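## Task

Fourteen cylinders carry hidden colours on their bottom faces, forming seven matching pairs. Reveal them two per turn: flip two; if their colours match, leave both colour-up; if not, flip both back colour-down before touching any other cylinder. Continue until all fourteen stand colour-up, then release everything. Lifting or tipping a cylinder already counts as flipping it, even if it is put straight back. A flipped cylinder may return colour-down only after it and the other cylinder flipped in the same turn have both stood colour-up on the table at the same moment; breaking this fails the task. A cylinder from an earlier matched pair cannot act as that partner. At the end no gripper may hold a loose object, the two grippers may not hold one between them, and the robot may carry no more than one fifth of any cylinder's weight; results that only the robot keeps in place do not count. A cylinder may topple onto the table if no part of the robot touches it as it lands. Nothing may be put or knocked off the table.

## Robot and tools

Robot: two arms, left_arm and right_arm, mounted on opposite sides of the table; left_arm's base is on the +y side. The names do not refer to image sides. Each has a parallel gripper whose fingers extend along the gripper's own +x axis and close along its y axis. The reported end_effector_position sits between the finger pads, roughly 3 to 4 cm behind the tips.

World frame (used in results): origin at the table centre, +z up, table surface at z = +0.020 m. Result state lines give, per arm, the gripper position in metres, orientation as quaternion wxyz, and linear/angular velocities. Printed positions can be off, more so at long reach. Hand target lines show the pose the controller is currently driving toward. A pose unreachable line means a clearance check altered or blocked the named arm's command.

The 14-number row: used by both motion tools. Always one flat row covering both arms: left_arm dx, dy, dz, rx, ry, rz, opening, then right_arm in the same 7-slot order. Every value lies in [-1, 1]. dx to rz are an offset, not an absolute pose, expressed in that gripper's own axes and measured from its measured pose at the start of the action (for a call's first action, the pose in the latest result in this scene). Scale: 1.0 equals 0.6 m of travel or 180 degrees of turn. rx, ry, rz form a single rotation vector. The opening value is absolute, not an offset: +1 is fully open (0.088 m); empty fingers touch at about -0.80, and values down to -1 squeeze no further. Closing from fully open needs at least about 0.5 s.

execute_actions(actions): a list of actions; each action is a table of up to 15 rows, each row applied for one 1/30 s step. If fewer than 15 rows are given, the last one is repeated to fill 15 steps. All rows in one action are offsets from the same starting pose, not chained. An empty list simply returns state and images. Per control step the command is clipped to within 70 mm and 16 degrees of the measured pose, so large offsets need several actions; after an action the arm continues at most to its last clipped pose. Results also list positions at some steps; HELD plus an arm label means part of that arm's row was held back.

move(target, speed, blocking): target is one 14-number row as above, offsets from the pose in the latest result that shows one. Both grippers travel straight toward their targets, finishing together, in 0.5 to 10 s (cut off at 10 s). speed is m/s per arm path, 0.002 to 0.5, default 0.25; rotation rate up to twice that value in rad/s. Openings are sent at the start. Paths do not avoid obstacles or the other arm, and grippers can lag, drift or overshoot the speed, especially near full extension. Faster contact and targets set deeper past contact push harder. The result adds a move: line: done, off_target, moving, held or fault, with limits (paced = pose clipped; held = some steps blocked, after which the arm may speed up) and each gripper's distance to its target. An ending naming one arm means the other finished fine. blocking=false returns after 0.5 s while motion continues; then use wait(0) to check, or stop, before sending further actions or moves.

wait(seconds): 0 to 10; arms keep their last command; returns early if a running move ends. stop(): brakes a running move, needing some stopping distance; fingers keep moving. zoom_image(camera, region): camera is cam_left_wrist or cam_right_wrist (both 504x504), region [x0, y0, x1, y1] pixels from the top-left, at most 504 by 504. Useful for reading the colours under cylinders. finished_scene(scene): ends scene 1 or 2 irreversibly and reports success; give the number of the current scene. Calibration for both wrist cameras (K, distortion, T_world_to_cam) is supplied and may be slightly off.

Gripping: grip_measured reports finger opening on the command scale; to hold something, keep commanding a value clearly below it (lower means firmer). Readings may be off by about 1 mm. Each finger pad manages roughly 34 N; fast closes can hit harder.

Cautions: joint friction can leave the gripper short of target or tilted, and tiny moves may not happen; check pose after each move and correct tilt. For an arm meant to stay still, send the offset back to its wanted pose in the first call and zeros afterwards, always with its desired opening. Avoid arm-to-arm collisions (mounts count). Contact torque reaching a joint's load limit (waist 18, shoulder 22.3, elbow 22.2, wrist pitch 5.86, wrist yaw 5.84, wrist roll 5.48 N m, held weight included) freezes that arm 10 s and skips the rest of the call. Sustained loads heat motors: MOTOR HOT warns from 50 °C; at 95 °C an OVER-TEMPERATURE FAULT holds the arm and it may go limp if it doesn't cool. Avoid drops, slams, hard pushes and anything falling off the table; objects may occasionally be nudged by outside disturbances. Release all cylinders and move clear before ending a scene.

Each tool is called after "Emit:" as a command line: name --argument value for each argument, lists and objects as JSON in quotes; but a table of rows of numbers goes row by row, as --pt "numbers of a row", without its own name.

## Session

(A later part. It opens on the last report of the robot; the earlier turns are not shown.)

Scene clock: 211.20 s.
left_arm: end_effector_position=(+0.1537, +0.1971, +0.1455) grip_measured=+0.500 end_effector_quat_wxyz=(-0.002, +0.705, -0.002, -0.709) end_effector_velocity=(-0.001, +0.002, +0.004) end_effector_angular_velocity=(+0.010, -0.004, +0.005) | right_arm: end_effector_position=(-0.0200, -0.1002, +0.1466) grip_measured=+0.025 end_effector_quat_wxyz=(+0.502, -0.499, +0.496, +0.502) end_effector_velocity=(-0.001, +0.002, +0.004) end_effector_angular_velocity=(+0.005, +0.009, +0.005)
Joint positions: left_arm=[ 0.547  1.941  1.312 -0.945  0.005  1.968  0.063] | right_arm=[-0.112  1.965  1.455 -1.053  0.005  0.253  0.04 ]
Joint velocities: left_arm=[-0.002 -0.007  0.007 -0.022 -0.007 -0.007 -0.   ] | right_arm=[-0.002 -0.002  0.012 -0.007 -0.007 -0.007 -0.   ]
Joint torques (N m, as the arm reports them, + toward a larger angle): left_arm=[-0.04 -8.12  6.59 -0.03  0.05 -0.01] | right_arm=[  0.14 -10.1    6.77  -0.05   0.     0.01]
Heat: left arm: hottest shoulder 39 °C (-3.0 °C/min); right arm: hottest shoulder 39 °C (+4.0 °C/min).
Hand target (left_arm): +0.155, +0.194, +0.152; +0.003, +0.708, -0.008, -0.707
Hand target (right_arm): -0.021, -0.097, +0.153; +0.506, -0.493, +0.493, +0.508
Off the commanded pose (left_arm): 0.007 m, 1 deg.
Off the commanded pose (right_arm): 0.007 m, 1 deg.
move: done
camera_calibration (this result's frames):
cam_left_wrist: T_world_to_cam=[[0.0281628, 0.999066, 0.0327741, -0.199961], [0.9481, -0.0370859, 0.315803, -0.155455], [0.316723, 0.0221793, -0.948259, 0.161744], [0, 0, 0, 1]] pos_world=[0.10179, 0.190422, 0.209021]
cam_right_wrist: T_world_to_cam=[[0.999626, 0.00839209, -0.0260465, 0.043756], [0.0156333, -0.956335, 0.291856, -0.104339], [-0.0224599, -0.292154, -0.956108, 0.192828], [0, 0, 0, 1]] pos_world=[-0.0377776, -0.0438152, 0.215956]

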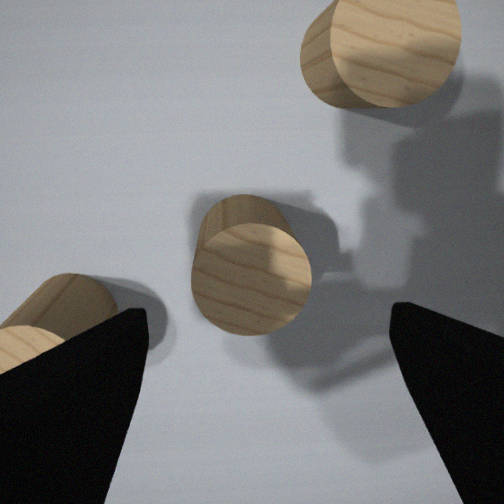

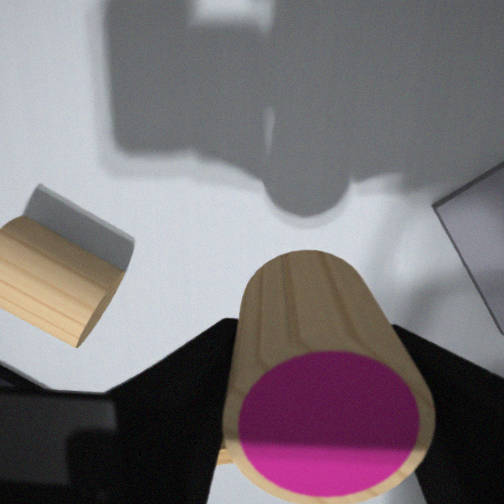

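Green B5 now at (.154,.195).

Emit:
move --target '[-0.232,0.195,0.235,0,0,0.5,1,-0.212,-0.057,0.104,0,-0.495,0,-0.3]' --speed 0.3

Scene clock: 216.37 s.
left_arm: end_effector_position=(+0.0122, +0.0815, +0.2893) grip_measured=+1.000 end_effector_quat_wxyz=(+0.497, +0.494, -0.505, -0.504) end_effector_velocity=(+0.000, -0.001, +0.003) end_effector_angular_velocity=(-0.017, +0.008, +0.005) | right_arm: end_effector_position=(+0.0123, -0.0380, +0.2827) grip_measured=+0.024 end_effector_quat_wxyz=(+0.704, +0.009, +0.002, +0.711) end_effector_velocity=(-0.002, -0.001, +0.001) end_effector_angular_velocity=(+0.012, -0.005, +0.019)
Joint positions: left_arm=[ 0.133  1.687  0.611  1.081 -0.006  1.568  0.088] | right_arm=[-0.153  1.57   0.582  0.999  0.206  0.014  0.04 ]
Joint velocities: left_arm=[-0.002  0.007  0.002  0.022 -0.007 -0.007  0.   ] | right_arm=[-0.002  0.002 -0.007  0.022 -0.022 -0.007 -0.   ]
Joint torques (N m, as the arm reports them, + toward a larger angle): left_arm=[-0.29 -4.84  5.25  2.03 -0.21 -0.15] | right_arm=[-0.27 -5.35  4.14  2.13 -0.09 -0.2 ]
Heat: left arm: hottest shoulder 40 °C (-1.0 °C/min); right arm: hottest shoulder 40 °C (+5.0 °C/min).
Hand target (left_arm): +0.012, +0.082, +0.285; +0.497, +0.496, -0.502, -0.505
Hand target (right_arm): +0.013, -0.039, +0.275; +0.703, -0.001, +0.005, +0.711
Off the commanded pose (left_arm): 0.004 m, 1 deg.
Off the commanded pose (right_arm): 0.008 m, 1 deg.
move: done
camera_calibration (this result's frames):
cam_left_wrist: T_world_to_cam=[[0.0196315, 0.0269156, -0.999445, 0.292742], [0.952221, 0.304222, 0.0268967, -0.0152481], [0.304777, -0.952221, -0.0196573, 0.156446], [0, 0, 0, 1]] pos_world=[-0.0389086, 0.145731, 0.296065]
cam_right_wrist: T_world_to_cam=[[0.999179, 0.0391206, -0.0105644, 0.0112332], [0.00128064, -0.291063, -0.956703, 0.293302], [-0.0405017, 0.955904, -0.290874, 0.201411], [0, 0, 0, 1]] pos_world=[-0.00344215, -0.107599, 0.339307]

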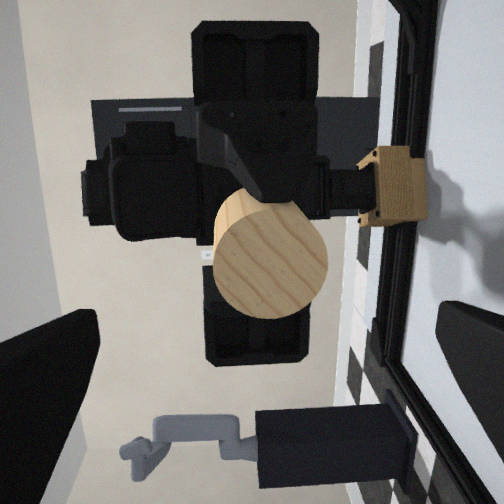

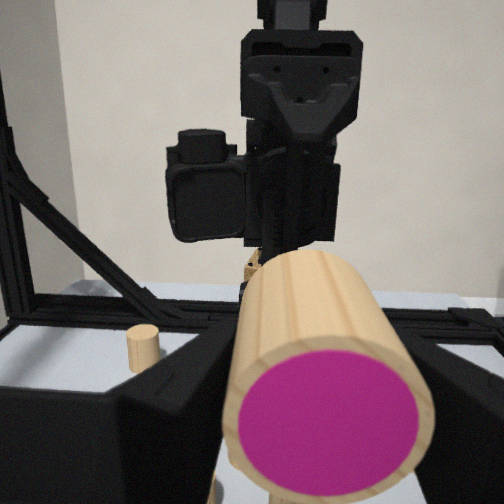

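Emit:
move --target '[0.134,-0.001,0.003,0,0,0,1,0,0,0,0,0,0,-0.3]' --speed 0.1

Emit:
execute_actions --actions '[[[0,0,0,0,0,0,-0.3,0,0,0,0,0,0,-0.3]],[[0,0,0,0,0,0,-0.3,0,0,0,0,0,0,-0.3]],[[0,0,0,0,0,0,-0.3,0,0,0,0,0,0,1]]]'

Emit:
move --target '[-0.1,0,0,0,0,0,-0.3,-0.1,-0.002,-0.015,0,0.004,0,1]' --speed 0.15

Emit:
move --target '[-0.098,-0.215,-0.16,0,0,-0.495,-0.3,0,0,0,0,0,0,1]' --speed 0.3

Scene clock: 223.40 s.
left_arm: end_effector_position=(+0.0104, +0.0038, +0.2893) grip_measured=+1.000 end_effector_quat_wxyz=(+0.498, +0.494, -0.505, -0.504) end_effector_velocity=(-0.003, -0.002, -0.005) end_effector_angular_velocity=(+0.022, +0.021, -0.000) | right_arm: end_effector_position=(+0.0124, -0.0380, +0.2823) grip_measured=+0.025 end_effector_quat_wxyz=(+0.704, +0.009, +0.002, +0.711) end_effector_velocity=(-0.002, -0.001, -0.002) end_effector_angular_velocity=(-0.007, -0.009, +0.019)
Joint positions: left_arm=[ 0.133  1.931  0.941  0.996 -0.007  1.568  0.088] | right_arm=[-0.153  1.571  0.581  1.     0.206  0.013  0.04 ]
Joint velocities: left_arm=[-0.007  0.007  0.007 -0.022 -0.007 -0.022  0.   ] | right_arm=[-0.002 -0.002 -0.002 -0.007 -0.022 -0.007  0.   ]
Joint torques (N m, as the arm reports them, + toward a larger angle): left_arm=[-0.36 -6.46  7.12  1.58 -0.05 -0.03] | right_arm=[ 0.05 -6.44  5.82  1.76  0.02  0.  ]
Heat: left arm: hottest shoulder 39 °C (-2.0 °C/min); right arm: hottest shoulder 39 °C (+3.0 °C/min).
Hand target (left_arm): +0.010, +0.001, +0.289; +0.497, +0.494, -0.505, -0.504
Hand target (right_arm): +0.012, -0.038, +0.283; +0.704, +0.009, +0.002, +0.711
Off the commanded pose (left_arm): 0.003 m, 0 deg.
Off the commanded pose (right_arm): 0.000 m, 0 deg.
move: done
camera_calibration (this result's frames):
cam_left_wrist: T_world_to_cam=[[0.0196101, 0.026542, -0.999455, 0.294909], [0.952105, 0.304596, 0.02677, 0.0101556], [0.30514, -0.952112, -0.0192976, 0.0828949], [0, 0, 0, 1]] pos_world=[-0.040747, 0.0680044, 0.296076]
cam_right_wrist: T_world_to_cam=[[0.999184, 0.0391132, -0.0101161, 0.0110919], [0.00172261, -0.291416, -0.956595, 0.292888], [-0.0403634, 0.955797, -0.291245, 0.20146], [0, 0, 0, 1]] pos_world=[-0.00345579, -0.107637, 0.338962]

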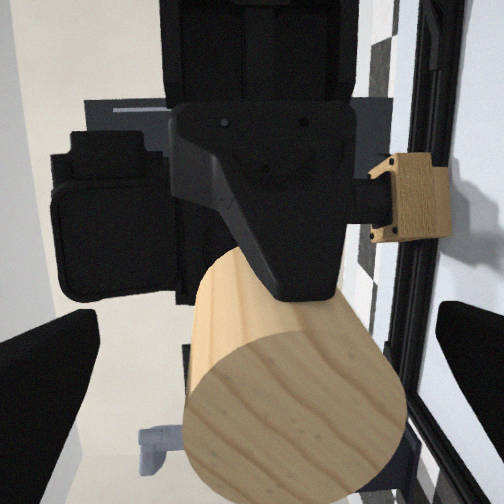

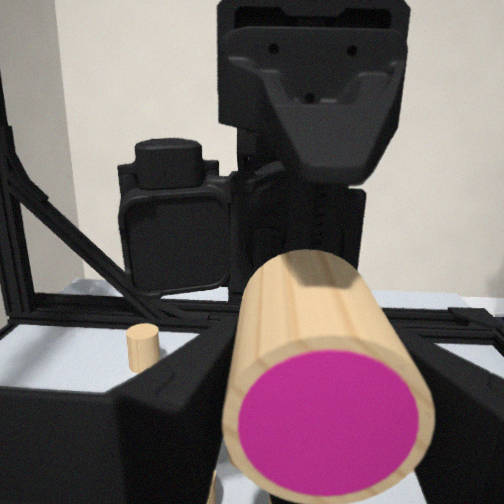

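Scene clock: 224.90 s.
left_arm: end_effector_position=(+0.0104, +0.0038, +0.2892) grip_measured=+0.042 end_effector_quat_wxyz=(+0.497, +0.494, -0.505, -0.504) end_effector_velocity=(+0.002, +0.001, -0.006) end_effector_angular_velocity=(+0.017, +0.007, +0.019) | right_arm: end_effector_position=(+0.0123, -0.0380, +0.2822) grip_measured=+0.998 end_effector_quat_wxyz=(+0.703, +0.008, +0.002, +0.711) end_effector_velocity=(-0.002, -0.001, -0.002) end_effector_angular_velocity=(-0.007, -0.009, +0.010)
Joint positions: left_arm=[ 0.133  1.931  0.941  0.996 -0.007  1.568  0.041] | right_arm=[-0.153  1.571  0.581  0.999  0.205  0.013  0.088]
Joint velocities: left_arm=[-0.002  0.002 -0.007 -0.007 -0.022 -0.007 -0.   ] | right_arm=[ 0.002 -0.002 -0.002 -0.007 -0.007 -0.007  0.005]
Joint torques (N m, as the arm reports them, + toward a larger angle): left_arm=[-0.14 -7.47  6.08  1.73  0.   -0.05] | right_arm=[ 0.04 -6.35  5.72  1.84  0.01 -0.01]
Heat: left arm: hottest shoulder 39 °C (-3.0 °C/min); right arm: hottest shoulder 39 °C (+2.0 °C/min).
Hand target (left_arm): +0.010, +0.004, +0.289; +0.497, +0.494, -0.505, -0.504
Hand target (right_arm): +0.012, -0.038, +0.282; +0.703, +0.008, +0.002, +0.711
Off the commanded pose (left_arm): 0.000 m, 0 deg.
Off the commanded pose (right_arm): 0.000 m, 0 deg.
Step readings (end_effector_position; steps 1 to 15: 1st action; 16 to 30: 2nd action; 31 to 45: 3rd action):
0: left_arm (+0.0104, +0.0038, +0.2893) | right_arm (+0.0124, -0.0380, +0.2823)
1: left_arm (+0.0104, +0.0038, +0.2893) | right_arm (+0.0124, -0.0380, +0.2823)
2: left_arm (+0.0104, +0.0038, +0.2893) | right_arm (+0.0124, -0.0380, +0.2823)
4: left_arm (+0.0104, +0.0038, +0.2893) | right_arm (+0.0124, -0.0380, +0.2823)
8: left_arm (+0.0104, +0.0038, +0.2893) | right_arm (+0.0124, -0.0380, +0.2823)
15: left_arm (+0.0104, +0.0038, +0.2892) | right_arm (+0.0124, -0.0380, +0.2822)
16: left_arm (+0.0104, +0.0038, +0.2892) | right_arm (+0.0124, -0.0380, +0.2822)
17: left_arm (+0.0104, +0.0038, +0.2892) | right_arm (+0.0124, -0.0380, +0.2822)
19: left_arm (+0.0104, +0.0038, +0.2892) | right_arm (+0.0124, -0.0380, +0.2822)
23: left_arm (+0.0104, +0.0038, +0.2892) | right_arm (+0.0124, -0.0380, +0.2822)
30: left_arm (+0.0104, +0.0038, +0.2892) | right_arm (+0.0124, -0.0380, +0.2822)
31: left_arm (+0.0104, +0.0038, +0.2892) | right_arm (+0.0124, -0.0380, +0.2822)
32: left_arm (+0.0104, +0.0038, +0.2892) | right_arm (+0.0124, -0.0380, +0.2822)
34: left_arm (+0.0104, +0.0038, +0.2892) | right_arm (+0.0123, -0.0380, +0.2822)
38: left_arm (+0.0104, +0.0038, +0.2892) | right_arm (+0.0123, -0.0380, +0.2822)
45: end_effector_position above
camera_calibration (this result's frames):
cam_left_wrist: T_world_to_cam=[[0.0196193, 0.0269232, -0.999445, 0.294821], [0.952105, 0.304585, 0.0268949, 0.0101219], [0.30514, -0.952104, -0.0196579, 0.0829971], [0, 0, 0, 1]] pos_world=[-0.0407471, 0.0680014, 0.296017]
cam_right_wrist: T_world_to_cam=[[0.99917, 0.0394868, -0.00997873, 0.0111235], [0.0019934, -0.292127, -0.956377, 0.29264], [-0.0406794, 0.955564, -0.291963, 0.201607], [0, 0, 0, 1]] pos_world=[-0.00349641, -0.1076, 0.338847]

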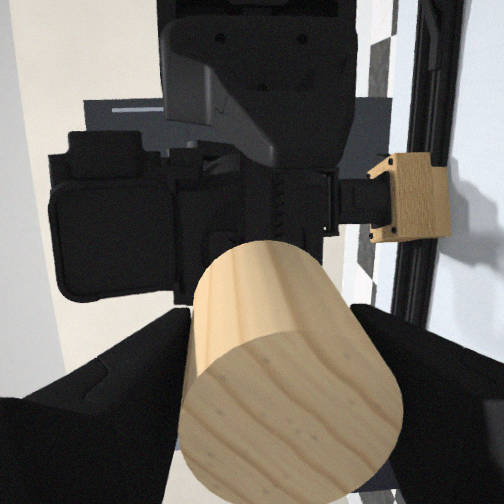

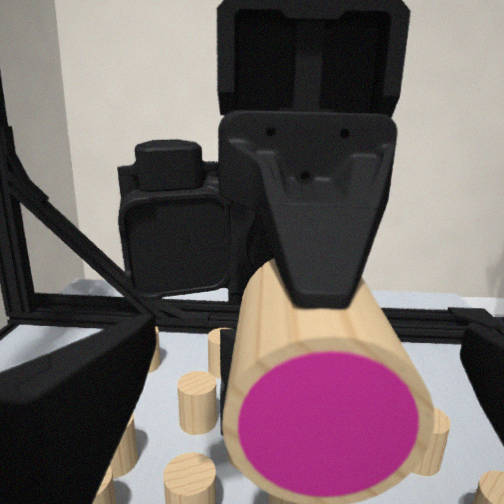

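Scene clock: 225.80 s.
left_arm: end_effector_position=(+0.0117, +0.0617, +0.2834) grip_measured=+0.041 end_effector_quat_wxyz=(+0.494, +0.498, -0.501, -0.507) end_effector_velocity=(-0.002, +0.003, -0.003) end_effector_angular_velocity=(+0.012, +0.007, +0.000) | right_arm: end_effector_position=(+0.0138, -0.0945, +0.2762) grip_measured=+1.000 end_effector_quat_wxyz=(+0.703, +0.007, +0.004, +0.711) end_effector_velocity=(+0.001, -0.003, +0.003) end_effector_angular_velocity=(+0.012, -0.004, +0.005)
Joint positions: left_arm=[ 0.133  1.762  0.688  1.063 -0.007  1.568  0.041] | right_arm=[-0.104  1.357  0.372  0.991  0.253  0.013  0.088]
Joint velocities: left_arm=[-0.007 -0.007 -0.012 -0.007 -0.007 -0.007 -0.   ] | right_arm=[-0.002 -0.017 -0.012  0.007 -0.007 -0.007  0.   ]
Joint torques (N m, as the arm reports them, + toward a larger angle): left_arm=[-0.18 -7.49  5.36  2.12 -0.07 -0.05] | right_arm=[ 0.36 -5.64  4.04  1.61  0.14  0.08]
Heat: left arm: hottest shoulder 39 °C (-3.0 °C/min); right arm: hottest shoulder 39 °C (+2.0 °C/min).
Hand target (left_arm): +0.011, +0.064, +0.289; +0.497, +0.494, -0.505, -0.504
Hand target (right_arm): +0.014, -0.098, +0.273; +0.703, +0.004, +0.007, +0.711
Off the commanded pose (left_arm): 0.006 m, 1 deg.
Off the commanded pose (right_arm): 0.005 m, 1 deg.
move: done
camera_calibration (this result's frames):
cam_left_wrist: T_world_to_cam=[[0.0199863, 0.0421655, -0.998911, 0.286308], [0.952094, 0.304137, 0.0318877, -0.0100457], [0.30515, -0.951695, -0.034067, 0.141568], [0, 0, 0, 1]] pos_world=[-0.0393573, 0.125712, 0.29114]
cam_right_wrist: T_world_to_cam=[[0.999146, 0.0402133, -0.00954203, 0.011742], [0.0027799, -0.295741, -0.955264, 0.269748], [-0.0412363, 0.954422, -0.2956, 0.254813], [0, 0, 0, 1]] pos_world=[-0.00197437, -0.163896, 0.333115]

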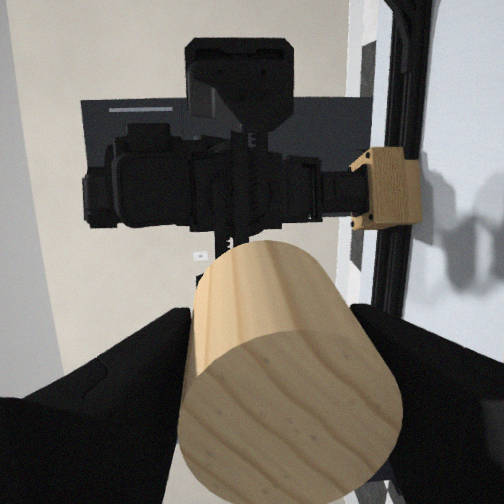

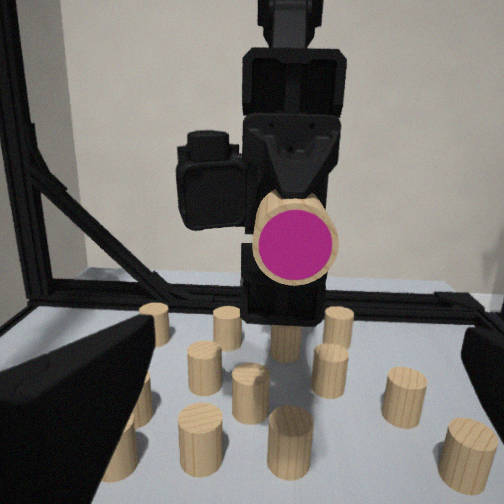

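Scene clock: 228.83 s.
left_arm: end_effector_position=(+0.1062, +0.1215, +0.1546) grip_measured=+0.038 end_effector_quat_wxyz=(+0.000, +0.703, -0.007, -0.711) end_effector_velocity=(-0.002, -0.002, +0.011) end_effector_angular_velocity=(-0.004, +0.007, +0.005) | right_arm: end_effector_position=(+0.0139, -0.0946, +0.2762) grip_measured=+1.000 end_effector_quat_wxyz=(+0.703, +0.007, +0.004, +0.711) end_effector_velocity=(-0.000, -0.000, -0.002) end_effector_angular_velocity=(-0.007, +0.005, +0.005)
Joint positions: left_arm=[ 0.37   2.135  1.641 -1.069  0.013  1.793  0.041] | right_arm=[-0.104  1.357  0.372  0.99   0.253  0.013  0.088]
Joint velocities: left_arm=[-0.002 -0.007  0.032 -0.037  0.007 -0.007 -0.   ] | right_arm=[-0.002 -0.002 -0.002 -0.007 -0.007  0.007  0.   ]
Joint torques (N m, as the arm reports them, + toward a larger angle): left_arm=[ 0.15 -7.56  6.91 -0.02 -0.11  0.1 ] | right_arm=[ 0.05 -4.66  5.79  1.83  0.01  0.  ]
Heat: left arm: hottest shoulder 39 °C (-2.0 °C/min); right arm: hottest shoulder 38 °C (+2.0 °C/min).
Hand target (left_arm): +0.108, +0.120, +0.154; -0.001, +0.706, -0.006, -0.709
Hand target (right_arm): +0.014, -0.095, +0.276; +0.703, +0.007, +0.004, +0.711
Off the commanded pose (left_arm): 0.003 m, 1 deg.
Off the commanded pose (right_arm): 0.000 m, 0 deg.
move: done
camera_calibration (this result's frames):
cam_left_wrist: T_world_to_cam=[[0.0306128, 0.999283, 0.0222757, -0.121996], [0.949629, -0.036031, 0.311299, -0.115658], [0.311878, 0.0116239, -0.950051, 0.189166], [0, 0, 0, 1]] pos_world=[0.0545698, 0.115543, 0.218439]
cam_right_wrist: T_world_to_cam=[[0.999161, 0.0398321, -0.00954388, 0.011642], [0.00266534, -0.295742, -0.955264, 0.269787], [-0.0408727, 0.954437, -0.2956, 0.254856], [0, 0, 0, 1]] pos_world=[-0.00193467, -0.163921, 0.333164]

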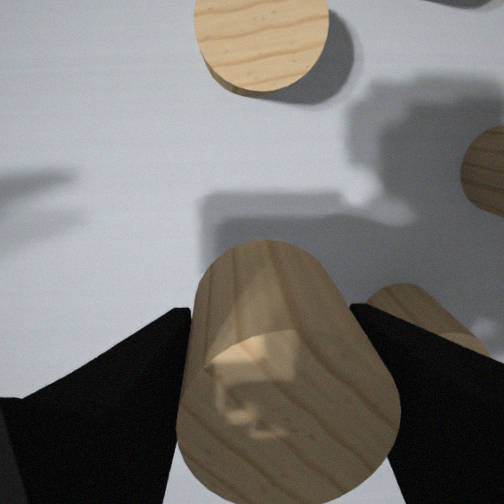

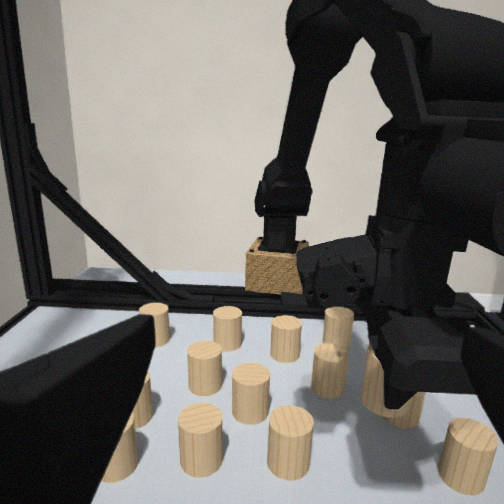

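Place, lift, then hover A5 (.187,.113).

Emit:
move --target '[0.148,0,0,0,0,0,-0.3,0,0,0,0,0,0,1]' --speed 0.08

Emit:
execute_actions --actions '[[[0,0,0,0,0,0,0.5,0,0,0,0,0,0,1]]]'

Emit:
move --target '[-0.13,0,0,0,0,0,0.5,0,0,0,0,0,0,1]' --speed 0.15

Emit:
move --target '[-0.025,0.017,-0.138,0,0.004,0,0.5,0,0,0,0,0,0,1]' --speed 0.2

Scene clock: 233.10 s.
left_arm: end_effector_position=(+0.1067, +0.1198, +0.0756) grip_measured=+0.036 end_effector_quat_wxyz=(+0.004, +0.704, -0.010, -0.710) end_effector_velocity=(+0.000, -0.000, +0.001) end_effector_angular_velocity=(-0.005, -0.008, +0.020) | right_arm: end_effector_position=(+0.0139, -0.0946, +0.2762) grip_measured=+1.000 end_effector_quat_wxyz=(+0.703, +0.007, +0.004, +0.711) end_effector_velocity=(-0.002, -0.001, +0.001) end_effector_angular_velocity=(+0.007, -0.020, +0.010)
Joint positions: left_arm=[ 0.37   2.25   1.492 -0.796  0.012  1.793  0.041] | right_arm=[-0.104  1.357  0.372  0.99   0.253  0.013  0.088]
Joint velocities: left_arm=[-0.002 -0.007 -0.007  0.007 -0.007 -0.022 -0.   ] | right_arm=[ 0.002 -0.002 -0.002  0.007 -0.007 -0.022  0.   ]
Joint torques (N m, as the arm reports them, + toward a larger angle): left_arm=[-0.21 -6.68  4.39  1.38  0.08 -0.06] | right_arm=[ 0.09 -4.65  5.76  1.83  0.01 -0.01]
Heat: left arm: hottest shoulder 40 °C (-1.0 °C/min); right arm: hottest shoulder 38 °C (+2.0 °C/min).
Hand target (left_arm): +0.106, +0.121, +0.066; +0.000, +0.703, -0.006, -0.711
Hand target (right_arm): +0.014, -0.095, +0.276; +0.703, +0.007, +0.004, +0.711
Off the commanded pose (left_arm): 0.010 m, 1 deg.
Off the commanded pose (right_arm): 0.000 m, 0 deg.
move: off_target (left_arm)
camera_calibration (this result's frames):
cam_left_wrist: T_world_to_cam=[[0.0305546, 0.999446, 0.0132076, -0.117889], [0.948764, -0.0331578, 0.314242, -0.092048], [0.314506, 0.00292934, -0.949251, 0.114645], [0, 0, 0, 1]] pos_world=[0.0548774, 0.114436, 0.139309]
cam_right_wrist: T_world_to_cam=[[0.999161, 0.0398321, -0.00954388, 0.011642], [0.00266534, -0.295742, -0.955264, 0.269787], [-0.0408727, 0.954437, -0.2956, 0.254856], [0, 0, 0, 1]] pos_world=[-0.00193467, -0.163921, 0.333164]

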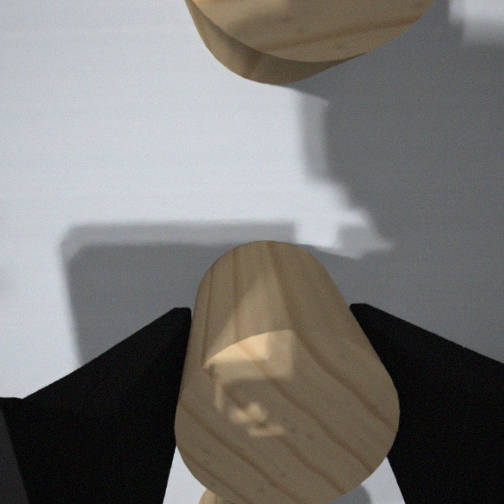

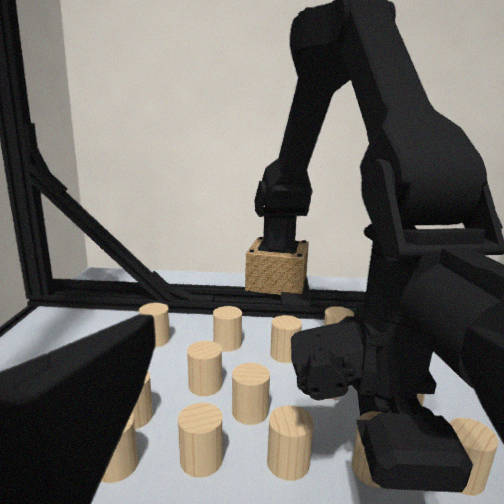

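Scene clock: 233.60 s.
left_arm: end_effector_position=(+0.1067, +0.1196, +0.0751) grip_measured=+0.493 end_effector_quat_wxyz=(+0.004, +0.704, -0.010, -0.710) end_effector_velocity=(-0.002, +0.001, -0.000) end_effector_angular_velocity=(+0.009, -0.005, +0.015) | right_arm: end_effector_position=(+0.0139, -0.0946, +0.2762) grip_measured=+1.000 end_effector_quat_wxyz=(+0.703, +0.007, +0.004, +0.711) end_effector_velocity=(-0.004, -0.001, -0.002) end_effector_angular_velocity=(-0.007, -0.009, +0.024)
Joint positions: left_arm=[ 0.37   2.25   1.491 -0.794  0.012  1.793  0.063] | right_arm=[-0.104  1.357  0.372  0.99   0.253  0.013  0.088]
Joint velocities: left_arm=[-0.007  0.002  0.002 -0.007 -0.007 -0.022  0.003] | right_arm=[ 0.002 -0.002 -0.002 -0.007 -0.022 -0.007  0.   ]
Joint torques (N m, as the arm reports them, + toward a larger angle): left_arm=[-0.02 -8.68  5.31  0.07  0.06  0.02] | right_arm=[ 0.06 -4.62  5.77  1.83  0.01 -0.01]
Heat: left arm: hottest shoulder 40 °C (-1.0 °C/min); right arm: hottest shoulder 38 °C (+2.0 °C/min).
Hand target (left_arm): +0.107, +0.120, +0.076; +0.004, +0.704, -0.010, -0.710
Hand target (right_arm): +0.014, -0.095, +0.276; +0.703, +0.007, +0.004, +0.711
Off the commanded pose (left_arm): 0.000 m, 0 deg.
Off the commanded pose (right_arm): 0.000 m, 0 deg.
Step readings (end_effector_position):
0: left_arm (+0.1067, +0.1198, +0.0756) | right_arm (+0.0139, -0.0946, +0.2762)
1: left_arm (+0.1067, +0.1198, +0.0756) | right_arm (+0.0139, -0.0946, +0.2762)
2: left_arm (+0.1067, +0.1198, +0.0756) | right_arm (+0.0139, -0.0946, +0.2762)
4: left_arm (+0.1069, +0.1186, +0.0753) | right_arm (+0.0139, -0.0946, +0.2762)
8: left_arm (+0.1067, +0.1194, +0.0751) | right_arm (+0.0139, -0.0946, +0.2762)
15: end_effector_position above
camera_calibration (this result's frames):
cam_left_wrist: T_world_to_cam=[[0.0305525, 0.999455, 0.0124673, -0.1177], [0.948713, -0.0329234, 0.31442, -0.091971], [0.314659, 0.00222158, -0.949202, 0.114266], [0, 0, 0, 1]] pos_world=[0.0548952, 0.114354, 0.138846]
cam_right_wrist: T_world_to_cam=[[0.999161, 0.0398321, -0.00954388, 0.011642], [0.00266534, -0.295742, -0.955264, 0.269787], [-0.0408727, 0.954437, -0.2956, 0.254856], [0, 0, 0, 1]] pos_world=[-0.00193467, -0.163921, 0.333164]

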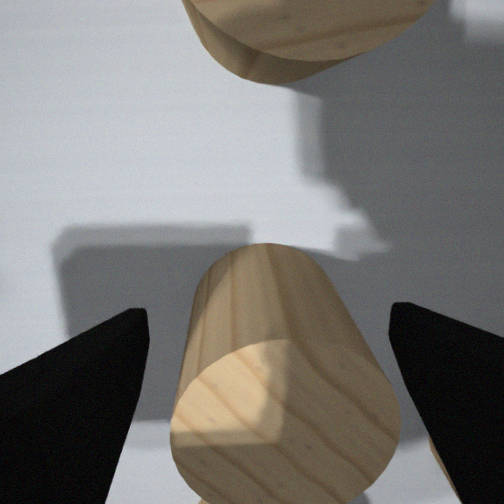

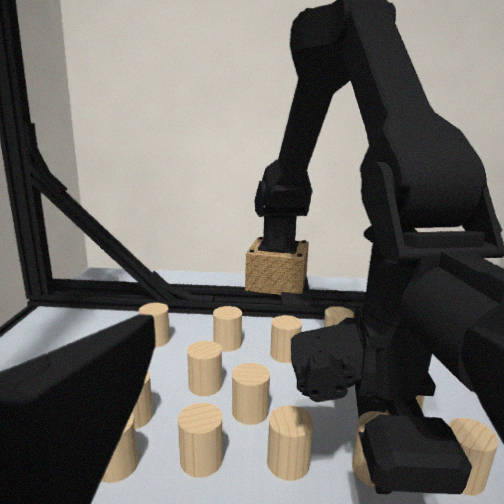

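Scene clock: 234.57 s.
left_arm: end_effector_position=(+0.1058, +0.1235, +0.1457) grip_measured=+0.500 end_effector_quat_wxyz=(-0.003, +0.703, -0.004, -0.711) end_effector_velocity=(-0.000, +0.001, +0.004) end_effector_angular_velocity=(+0.009, -0.006, +0.005) | right_arm: end_effector_position=(+0.0139, -0.0946, +0.2763) grip_measured=+1.000 end_effector_quat_wxyz=(+0.703, +0.007, +0.003, +0.711) end_effector_velocity=(+0.002, -0.001, -0.004) end_effector_angular_velocity=(-0.012, -0.011, -0.000)
Joint positions: left_arm=[ 0.37   2.143  1.617 -1.046  0.012  1.793  0.063] | right_arm=[-0.104  1.357  0.372  0.991  0.253  0.013  0.088]
Joint velocities: left_arm=[-0.002 -0.002  0.012 -0.022 -0.007 -0.007  0.   ] | right_arm=[-0.007 -0.002 -0.007 -0.007 -0.007 -0.007  0.   ]
Joint torques (N m, as the arm reports them, + toward a larger angle): left_arm=[ 0.03 -9.62  6.7  -0.04  0.06  0.07] | right_arm=[ 0.02 -4.67  5.74  1.82  0.    0.  ]
Heat: left arm: hottest shoulder 40 °C (-1.0 °C/min); right arm: hottest shoulder 37 °C (+1.0 °C/min).
Hand target (left_arm): +0.107, +0.121, +0.153; +0.004, +0.704, -0.010, -0.710
Hand target (right_arm): +0.014, -0.095, +0.276; +0.703, +0.007, +0.003, +0.711
Off the commanded pose (left_arm): 0.008 m, 1 deg.
Off the commanded pose (right_arm): 0.000 m, 0 deg.
move: done
camera_calibration (this result's frames):
cam_left_wrist: T_world_to_cam=[[0.0306378, 0.999062, 0.0306006, -0.125045], [0.94995, -0.038627, 0.310005, -0.112024], [0.310896, 0.0195712, -0.950242, 0.179943], [0, 0, 0, 1]] pos_world=[0.0543041, 0.117079, 0.209544]
cam_right_wrist: T_world_to_cam=[[0.99916, 0.0398356, -0.00962874, 0.0116665], [0.00257018, -0.29539, -0.955373, 0.269929], [-0.0409021, 0.954546, -0.295244, 0.254793], [0, 0, 0, 1]] pos_world=[-0.0019289, -0.163942, 0.333222]

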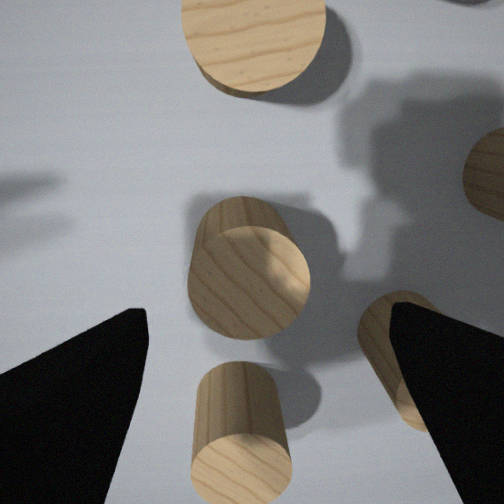

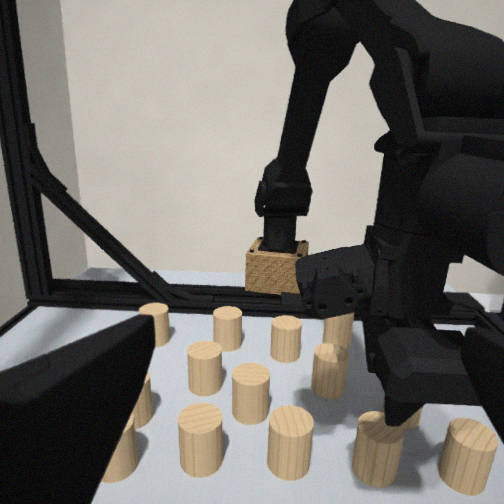

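Scene clock: 235.43 s.
left_arm: end_effector_position=(+0.1874, +0.1136, +0.1615) grip_measured=+0.500 end_effector_quat_wxyz=(+0.001, +0.707, -0.004, -0.707) end_effector_velocity=(-0.001, -0.002, +0.002) end_effector_angular_velocity=(+0.004, +0.010, +0.005) | right_arm: end_effector_position=(+0.0139, -0.0946, +0.2763) grip_measured=+1.000 end_effector_quat_wxyz=(+0.703, +0.007, +0.003, +0.711) end_effector_velocity=(-0.002, -0.000, -0.002) end_effector_angular_velocity=(-0.007, -0.009, +0.019)
Joint positions: left_arm=[ 0.546  2.259  1.87  -1.176  0.003  1.964  0.063] | right_arm=[-0.104  1.357  0.372  0.991  0.253  0.013  0.088]
Joint velocities: left_arm=[-0.002  0.012  0.027 -0.022  0.007 -0.007  0.   ] | right_arm=[-0.002 -0.002 -0.002 -0.007 -0.022 -0.007  0.   ]
Joint torques (N m, as the arm reports them, + toward a larger angle): left_arm=[-0.06 -8.21  7.01 -0.04 -0.11  0.11] | right_arm=[ 0.09 -4.66  5.69  1.82  0.01  0.  ]
Heat: left arm: hottest shoulder 40 °C (-1.0 °C/min); right arm: hottest shoulder 37 °C (+1.0 °C/min).
Hand target (left_arm): +0.189, +0.112, +0.160; -0.002, +0.708, -0.004, -0.706
Hand target (right_arm): +0.014, -0.095, +0.276; +0.703, +0.007, +0.003, +0.711
Off the commanded pose (left_arm): 0.002 m, 0 deg.
Off the commanded pose (right_arm): 0.000 m, 0 deg.
move: done
camera_calibration (this result's frames):
cam_left_wrist: T_world_to_cam=[[0.0257393, 0.999337, 0.0257334, -0.116454], [0.94672, -0.0326345, 0.320399, -0.19657], [0.321026, 0.0161155, -0.946933, 0.167763], [0, 0, 0, 1]] pos_world=[0.135238, 0.107258, 0.224838]
cam_right_wrist: T_world_to_cam=[[0.99916, 0.0398356, -0.00962874, 0.0116665], [0.00257018, -0.29539, -0.955373, 0.269929], [-0.0409021, 0.954546, -0.295244, 0.254793], [0, 0, 0, 1]] pos_world=[-0.0019289, -0.163942, 0.333222]

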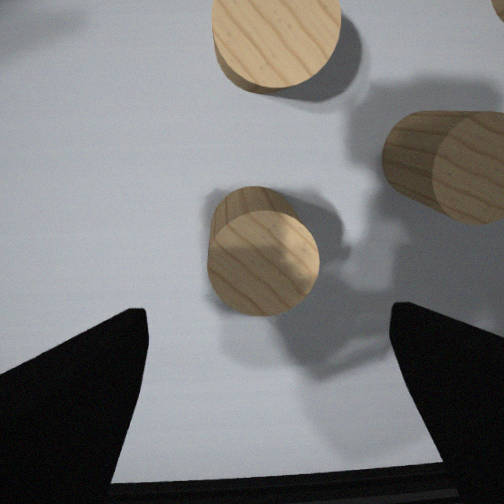

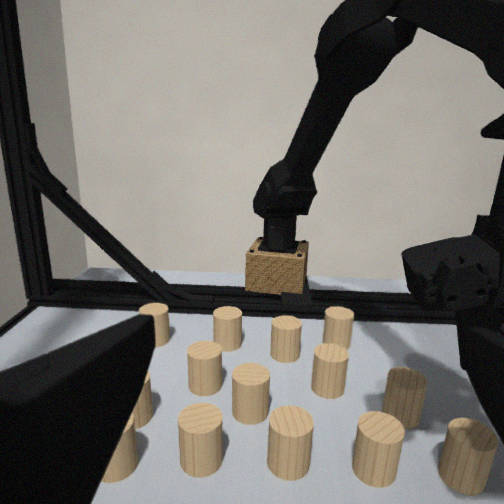

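Emit:
move --target '[0.155,-0.007,-0.002,0,0,0,0.5,0,0,0,0,0,0,1]' --speed 0.08

Emit:
execute_actions --actions '[[[0,0,0,0,0,0,-0.3,0,0,0,0,0,0,1]],[[0,0,0,0,0,0,-0.3,0,0,0,0,0,0,1]]]'

Emit:
move --target '[-0.13,0,0,0,0,0,-0.3,0,0,0,0,0,0,1]' --speed 0.15

Emit:
move --target '[-0.228,0.163,0.292,0,0,0.503,-0.3,0,0,0,0,0,0,1]' --speed 0.3

Scene clock: 239.83 s.
left_arm: end_effector_position=(+0.1888, +0.1156, +0.0733) grip_measured=+0.500 end_effector_quat_wxyz=(+0.004, +0.708, -0.007, -0.706) end_effector_velocity=(-0.001, +0.002, +0.000) end_effector_angular_velocity=(+0.010, -0.004, +0.005) | right_arm: end_effector_position=(+0.0139, -0.0946, +0.2763) grip_measured=+1.000 end_effector_quat_wxyz=(+0.703, +0.007, +0.003, +0.711) end_effector_velocity=(-0.000, +0.000, +0.000) end_effector_angular_velocity=(-0.002, +0.007, +0.005)
Joint positions: left_arm=[ 0.55   2.353  1.667 -0.869  0.003  1.967  0.063] | right_arm=[-0.104  1.357  0.372  0.991  0.253  0.013  0.088]
Joint velocities: left_arm=[-0.002 -0.002 -0.002 -0.007 -0.007 -0.007 -0.   ] | right_arm=[-0.002 -0.002  0.002 -0.007 -0.007  0.007  0.   ]
Joint torques (N m, as the arm reports them, + toward a larger angle): left_arm=[ 0.15 -8.36  4.97  0.4   0.06  0.12] | right_arm=[ 0.06 -4.69  5.75  1.83  0.01 -0.01]
Heat: left arm: hottest shoulder 41 °C (+0.0 °C/min); right arm: hottest shoulder 37 °C (+0.0 °C/min).
Hand target (left_arm): +0.189, +0.118, +0.069; +0.001, +0.707, -0.004, -0.707
Hand target (right_arm): +0.014, -0.095, +0.276; +0.703, +0.007, +0.003, +0.711
Off the commanded pose (left_arm): 0.005 m, 1 deg.
Off the commanded pose (right_arm): 0.000 m, 0 deg.
move: done
camera_calibration (this result's frames):
cam_left_wrist: T_world_to_cam=[[0.0245025, 0.999558, 0.0168223, -0.115376], [0.945411, -0.0286385, 0.324621, -0.170079], [0.324959, 0.00794993, -0.945695, 0.0838354], [0, 0, 0, 1]] pos_world=[0.136378, 0.109788, 0.136435]
cam_right_wrist: T_world_to_cam=[[0.99916, 0.0398356, -0.00962874, 0.0116665], [0.00257018, -0.29539, -0.955373, 0.269929], [-0.0409021, 0.954546, -0.295244, 0.254793], [0, 0, 0, 1]] pos_world=[-0.0019289, -0.163942, 0.333222]

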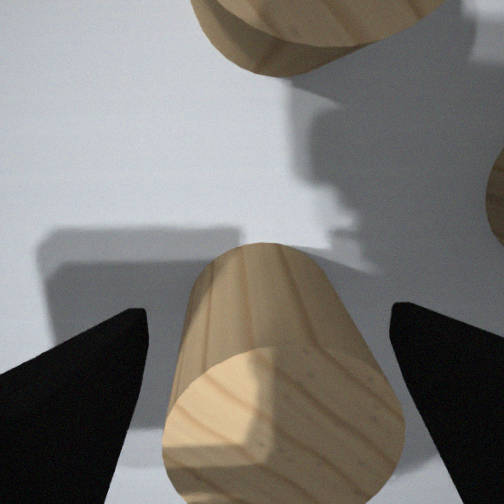

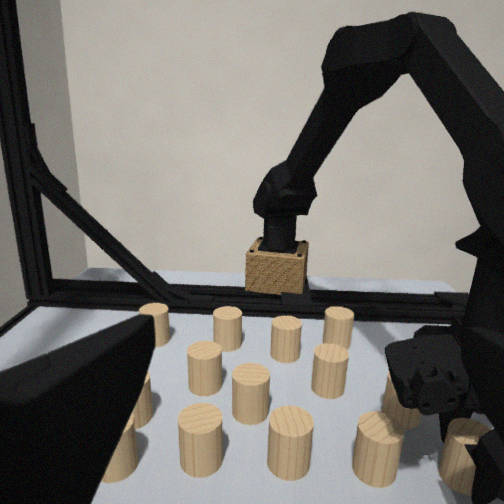

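Scene clock: 240.83 s.
left_arm: end_effector_position=(+0.1888, +0.1154, +0.0731) grip_measured=+0.035 end_effector_quat_wxyz=(+0.005, +0.708, -0.007, -0.706) end_effector_velocity=(+0.001, +0.003, +0.000) end_effector_angular_velocity=(+0.010, -0.004, -0.005) | right_arm: end_effector_position=(+0.0139, -0.0946, +0.2763) grip_measured=+1.000 end_effector_quat_wxyz=(+0.703, +0.007, +0.003, +0.711) end_effector_velocity=(+0.000, -0.001, -0.001) end_effector_angular_velocity=(+0.003, -0.021, +0.005)
Joint positions: left_arm=[ 0.55   2.353  1.667 -0.867  0.004  1.967  0.041] | right_arm=[-0.104  1.357  0.372  0.991  0.253  0.013  0.088]
Joint velocities: left_arm=[ 0.002 -0.002 -0.002 -0.007 -0.007  0.007 -0.   ] | right_arm=[-0.002 -0.002 -0.007  0.007 -0.007 -0.022  0.   ]
Joint torques (N m, as the arm reports them, + toward a larger angle): left_arm=[-0.03 -9.19  5.62  0.2   0.05  0.02] | right_arm=[ 0.05 -4.66  5.78  1.83  0.    0.  ]
Heat: left arm: hottest shoulder 41 °C (+1.0 °C/min); right arm: hottest shoulder 37 °C (+0.0 °C/min).
Hand target (left_arm): +0.189, +0.115, +0.073; +0.005, +0.708, -0.007, -0.706
Hand target (right_arm): +0.014, -0.095, +0.276; +0.703, +0.007, +0.003, +0.711
Off the commanded pose (left_arm): 0.000 m, 0 deg.
Off the commanded pose (right_arm): 0.000 m, 0 deg.
Step readings (end_effector_position; steps 1 to 15: 1st action; 16 to 30: 2nd action):
0: left_arm (+0.1888, +0.1156, +0.0733) | right_arm (+0.0139, -0.0946, +0.2763)
1: left_arm (+0.1888, +0.1156, +0.0733) | right_arm (+0.0139, -0.0946, +0.2763)
2: left_arm (+0.1888, +0.1156, +0.0733) | right_arm (+0.0139, -0.0946, +0.2763)
4: left_arm (+0.1888, +0.1155, +0.0733) | right_arm (+0.0139, -0.0946, +0.2763)
8: left_arm (+0.1888, +0.1153, +0.0733) | right_arm (+0.0139, -0.0946, +0.2763)
15: left_arm (+0.1888, +0.1153, +0.0733) | right_arm (+0.0139, -0.0946, +0.2763)
16: left_arm (+0.1888, +0.1153, +0.0733) | right_arm (+0.0139, -0.0946, +0.2763)
17: left_arm (+0.1888, +0.1153, +0.0733) | right_arm (+0.0139, -0.0946, +0.2763)
19: left_arm (+0.1888, +0.1153, +0.0733) | right_arm (+0.0139, -0.0946, +0.2763)
23: left_arm (+0.1888, +0.1154, +0.0731) | right_arm (+0.0139, -0.0946, +0.2763)
30: end_effector_position above
camera_calibration (this result's frames):
cam_left_wrist: T_world_to_cam=[[0.0249144, 0.999567, 0.0156619, -0.115118], [0.945645, -0.028646, 0.323936, -0.16995], [0.324245, 0.00673993, -0.945949, 0.0840116], [0, 0, 0, 1]] pos_world=[0.13634, 0.109633, 0.136327]
cam_right_wrist: T_world_to_cam=[[0.99916, 0.0398356, -0.00962874, 0.0116665], [0.00257018, -0.29539, -0.955373, 0.269929], [-0.0409021, 0.954546, -0.295244, 0.254793], [0, 0, 0, 1]] pos_world=[-0.0019289, -0.163942, 0.333222]

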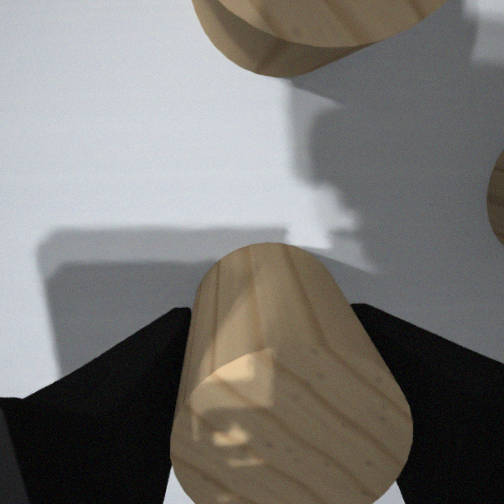

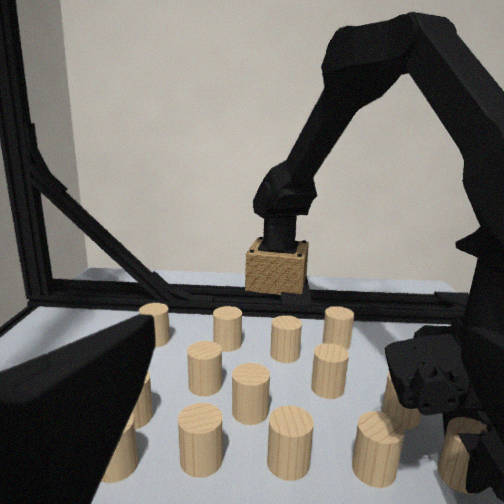

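Scene clock: 241.80 s.
left_arm: end_effector_position=(+0.1871, +0.1193, +0.1427) grip_measured=+0.034 end_effector_quat_wxyz=(-0.002, +0.705, -0.000, -0.709) end_effector_velocity=(+0.001, -0.002, +0.004) end_effector_angular_velocity=(-0.004, -0.010, -0.010) | right_arm: end_effector_position=(+0.0139, -0.0946, +0.2763) grip_measured=+1.000 end_effector_quat_wxyz=(+0.703, +0.007, +0.003, +0.711) end_effector_velocity=(+0.002, -0.000, -0.005) end_effector_angular_velocity=(-0.021, -0.013, -0.000)
Joint positions: left_arm=[ 0.55   2.261  1.797 -1.112  0.004  1.967  0.041] | right_arm=[-0.104  1.357  0.372  0.991  0.253  0.013  0.088]
Joint velocities: left_arm=[-0.002 -0.002  0.012 -0.007 -0.007  0.007 -0.   ] | right_arm=[-0.007 -0.002 -0.002 -0.022 -0.007 -0.007  0.   ]
Joint torques (N m, as the arm reports them, + toward a larger angle): left_arm=[ -0.08 -10.4    6.9   -0.09   0.05  -0.01] | right_arm=[ 0.1  -4.67  5.78  1.83  0.01 -0.02]
Heat: left arm: hottest shoulder 42 °C (+2.0 °C/min); right arm: hottest shoulder 37 °C (+0.0 °C/min).
Hand target (left_arm): +0.188, +0.116, +0.151; +0.005, +0.708, -0.007, -0.706
Hand target (right_arm): +0.014, -0.095, +0.276; +0.703, +0.007, +0.003, +0.711
Off the commanded pose (left_arm): 0.009 m, 1 deg.
Off the commanded pose (right_arm): 0.000 m, 0 deg.
move: off_target (left_arm)
camera_calibration (this result's frames):
cam_left_wrist: T_world_to_cam=[[0.0251174, 0.999078, 0.0348279, -0.122761], [0.948217, -0.0348443, 0.315707, -0.189411], [0.31663, 0.0250947, -0.948217, 0.149851], [0, 0, 0, 1]] pos_world=[0.135239, 0.112288, 0.206166]
cam_right_wrist: T_world_to_cam=[[0.99916, 0.0398356, -0.00962874, 0.0116665], [0.00257018, -0.29539, -0.955373, 0.269929], [-0.0409021, 0.954546, -0.295244, 0.254793], [0, 0, 0, 1]] pos_world=[-0.0019289, -0.163942, 0.333222]

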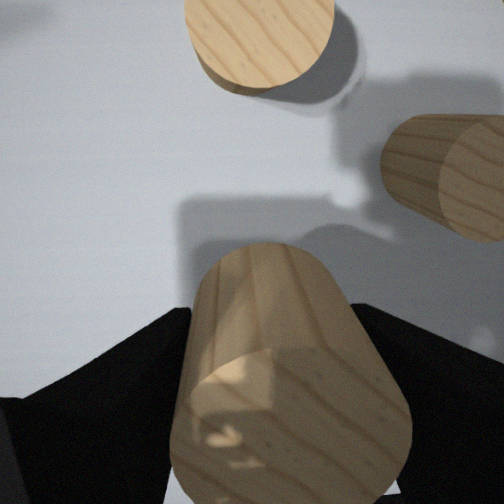

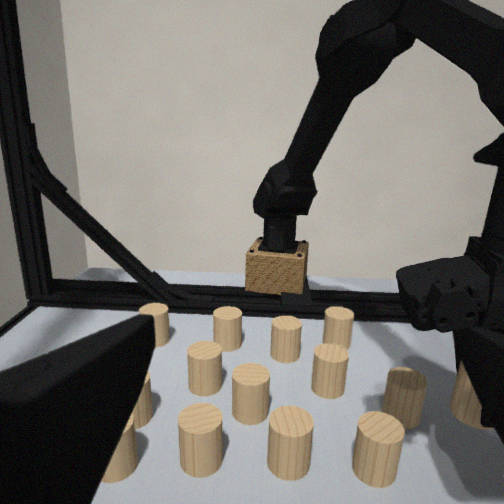

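Scene clock: 244.97 s.
left_arm: end_effector_position=(+0.0119, +0.0233, +0.2816) grip_measured=+0.034 end_effector_quat_wxyz=(+0.498, +0.494, -0.504, -0.503) end_effector_velocity=(-0.000, +0.000, -0.004) end_effector_angular_velocity=(+0.012, +0.007, +0.005) | right_arm: end_effector_position=(+0.0139, -0.0946, +0.2763) grip_measured=+1.000 end_effector_quat_wxyz=(+0.703, +0.007, +0.003, +0.711) end_effector_velocity=(+0.000, -0.001, +0.001) end_effector_angular_velocity=(+0.007, -0.005, -0.005)
Joint positions: left_arm=[ 0.135  1.895  0.845  1.055 -0.007  1.568  0.041] | right_arm=[-0.104  1.357  0.372  0.991  0.253  0.013  0.088]
Joint velocities: left_arm=[-0.002  0.002 -0.002 -0.007 -0.007 -0.007 -0.   ] | right_arm=[ 0.002 -0.002 -0.002  0.007  0.007 -0.007  0.   ]
Joint torques (N m, as the arm reports them, + toward a larger angle): left_arm=[-0.31 -6.44  6.02  2.12 -0.19 -0.12] | right_arm=[ 0.06 -4.64  5.73  1.83  0.   -0.01]
Heat: left arm: hottest shoulder 42 °C (+3.0 °C/min); right arm: hottest shoulder 37 °C (-1.0 °C/min).
Hand target (left_arm): +0.011, +0.023, +0.280; +0.500, +0.495, -0.503, -0.503
Hand target (right_arm): +0.014, -0.095, +0.276; +0.703, +0.007, +0.003, +0.711
Off the commanded pose (left_arm): 0.002 m, 1 deg.
Off the commanded pose (right_arm): 0.000 m, 0 deg.
move: done
camera_calibration (this result's frames):
cam_left_wrist: T_world_to_cam=[[0.0195519, 0.0273567, -0.999435, 0.286619], [0.951288, 0.307116, 0.0270165, 0.00284131], [0.307682, -0.951279, -0.0200194, 0.101013], [0, 0, 0, 1]] pos_world=[-0.0393867, 0.0873779, 0.288403]
cam_right_wrist: T_world_to_cam=[[0.99916, 0.0398356, -0.00962874, 0.0116665], [0.00257018, -0.29539, -0.955373, 0.269929], [-0.0409021, 0.954546, -0.295244, 0.254793], [0, 0, 0, 1]] pos_world=[-0.0019289, -0.163942, 0.333222]

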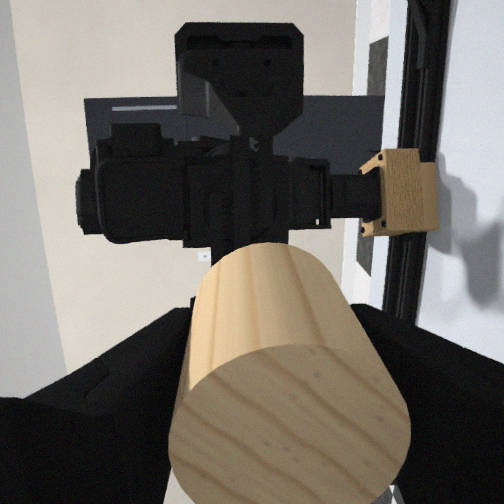

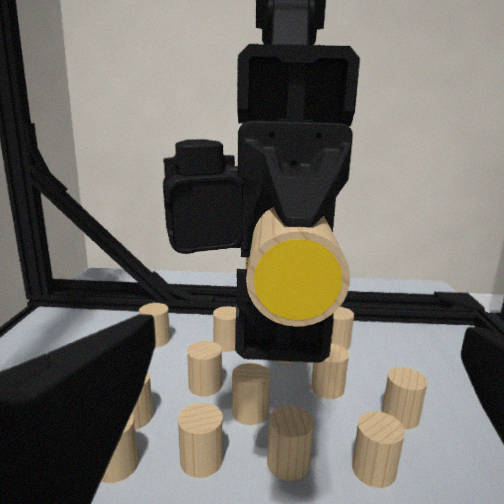

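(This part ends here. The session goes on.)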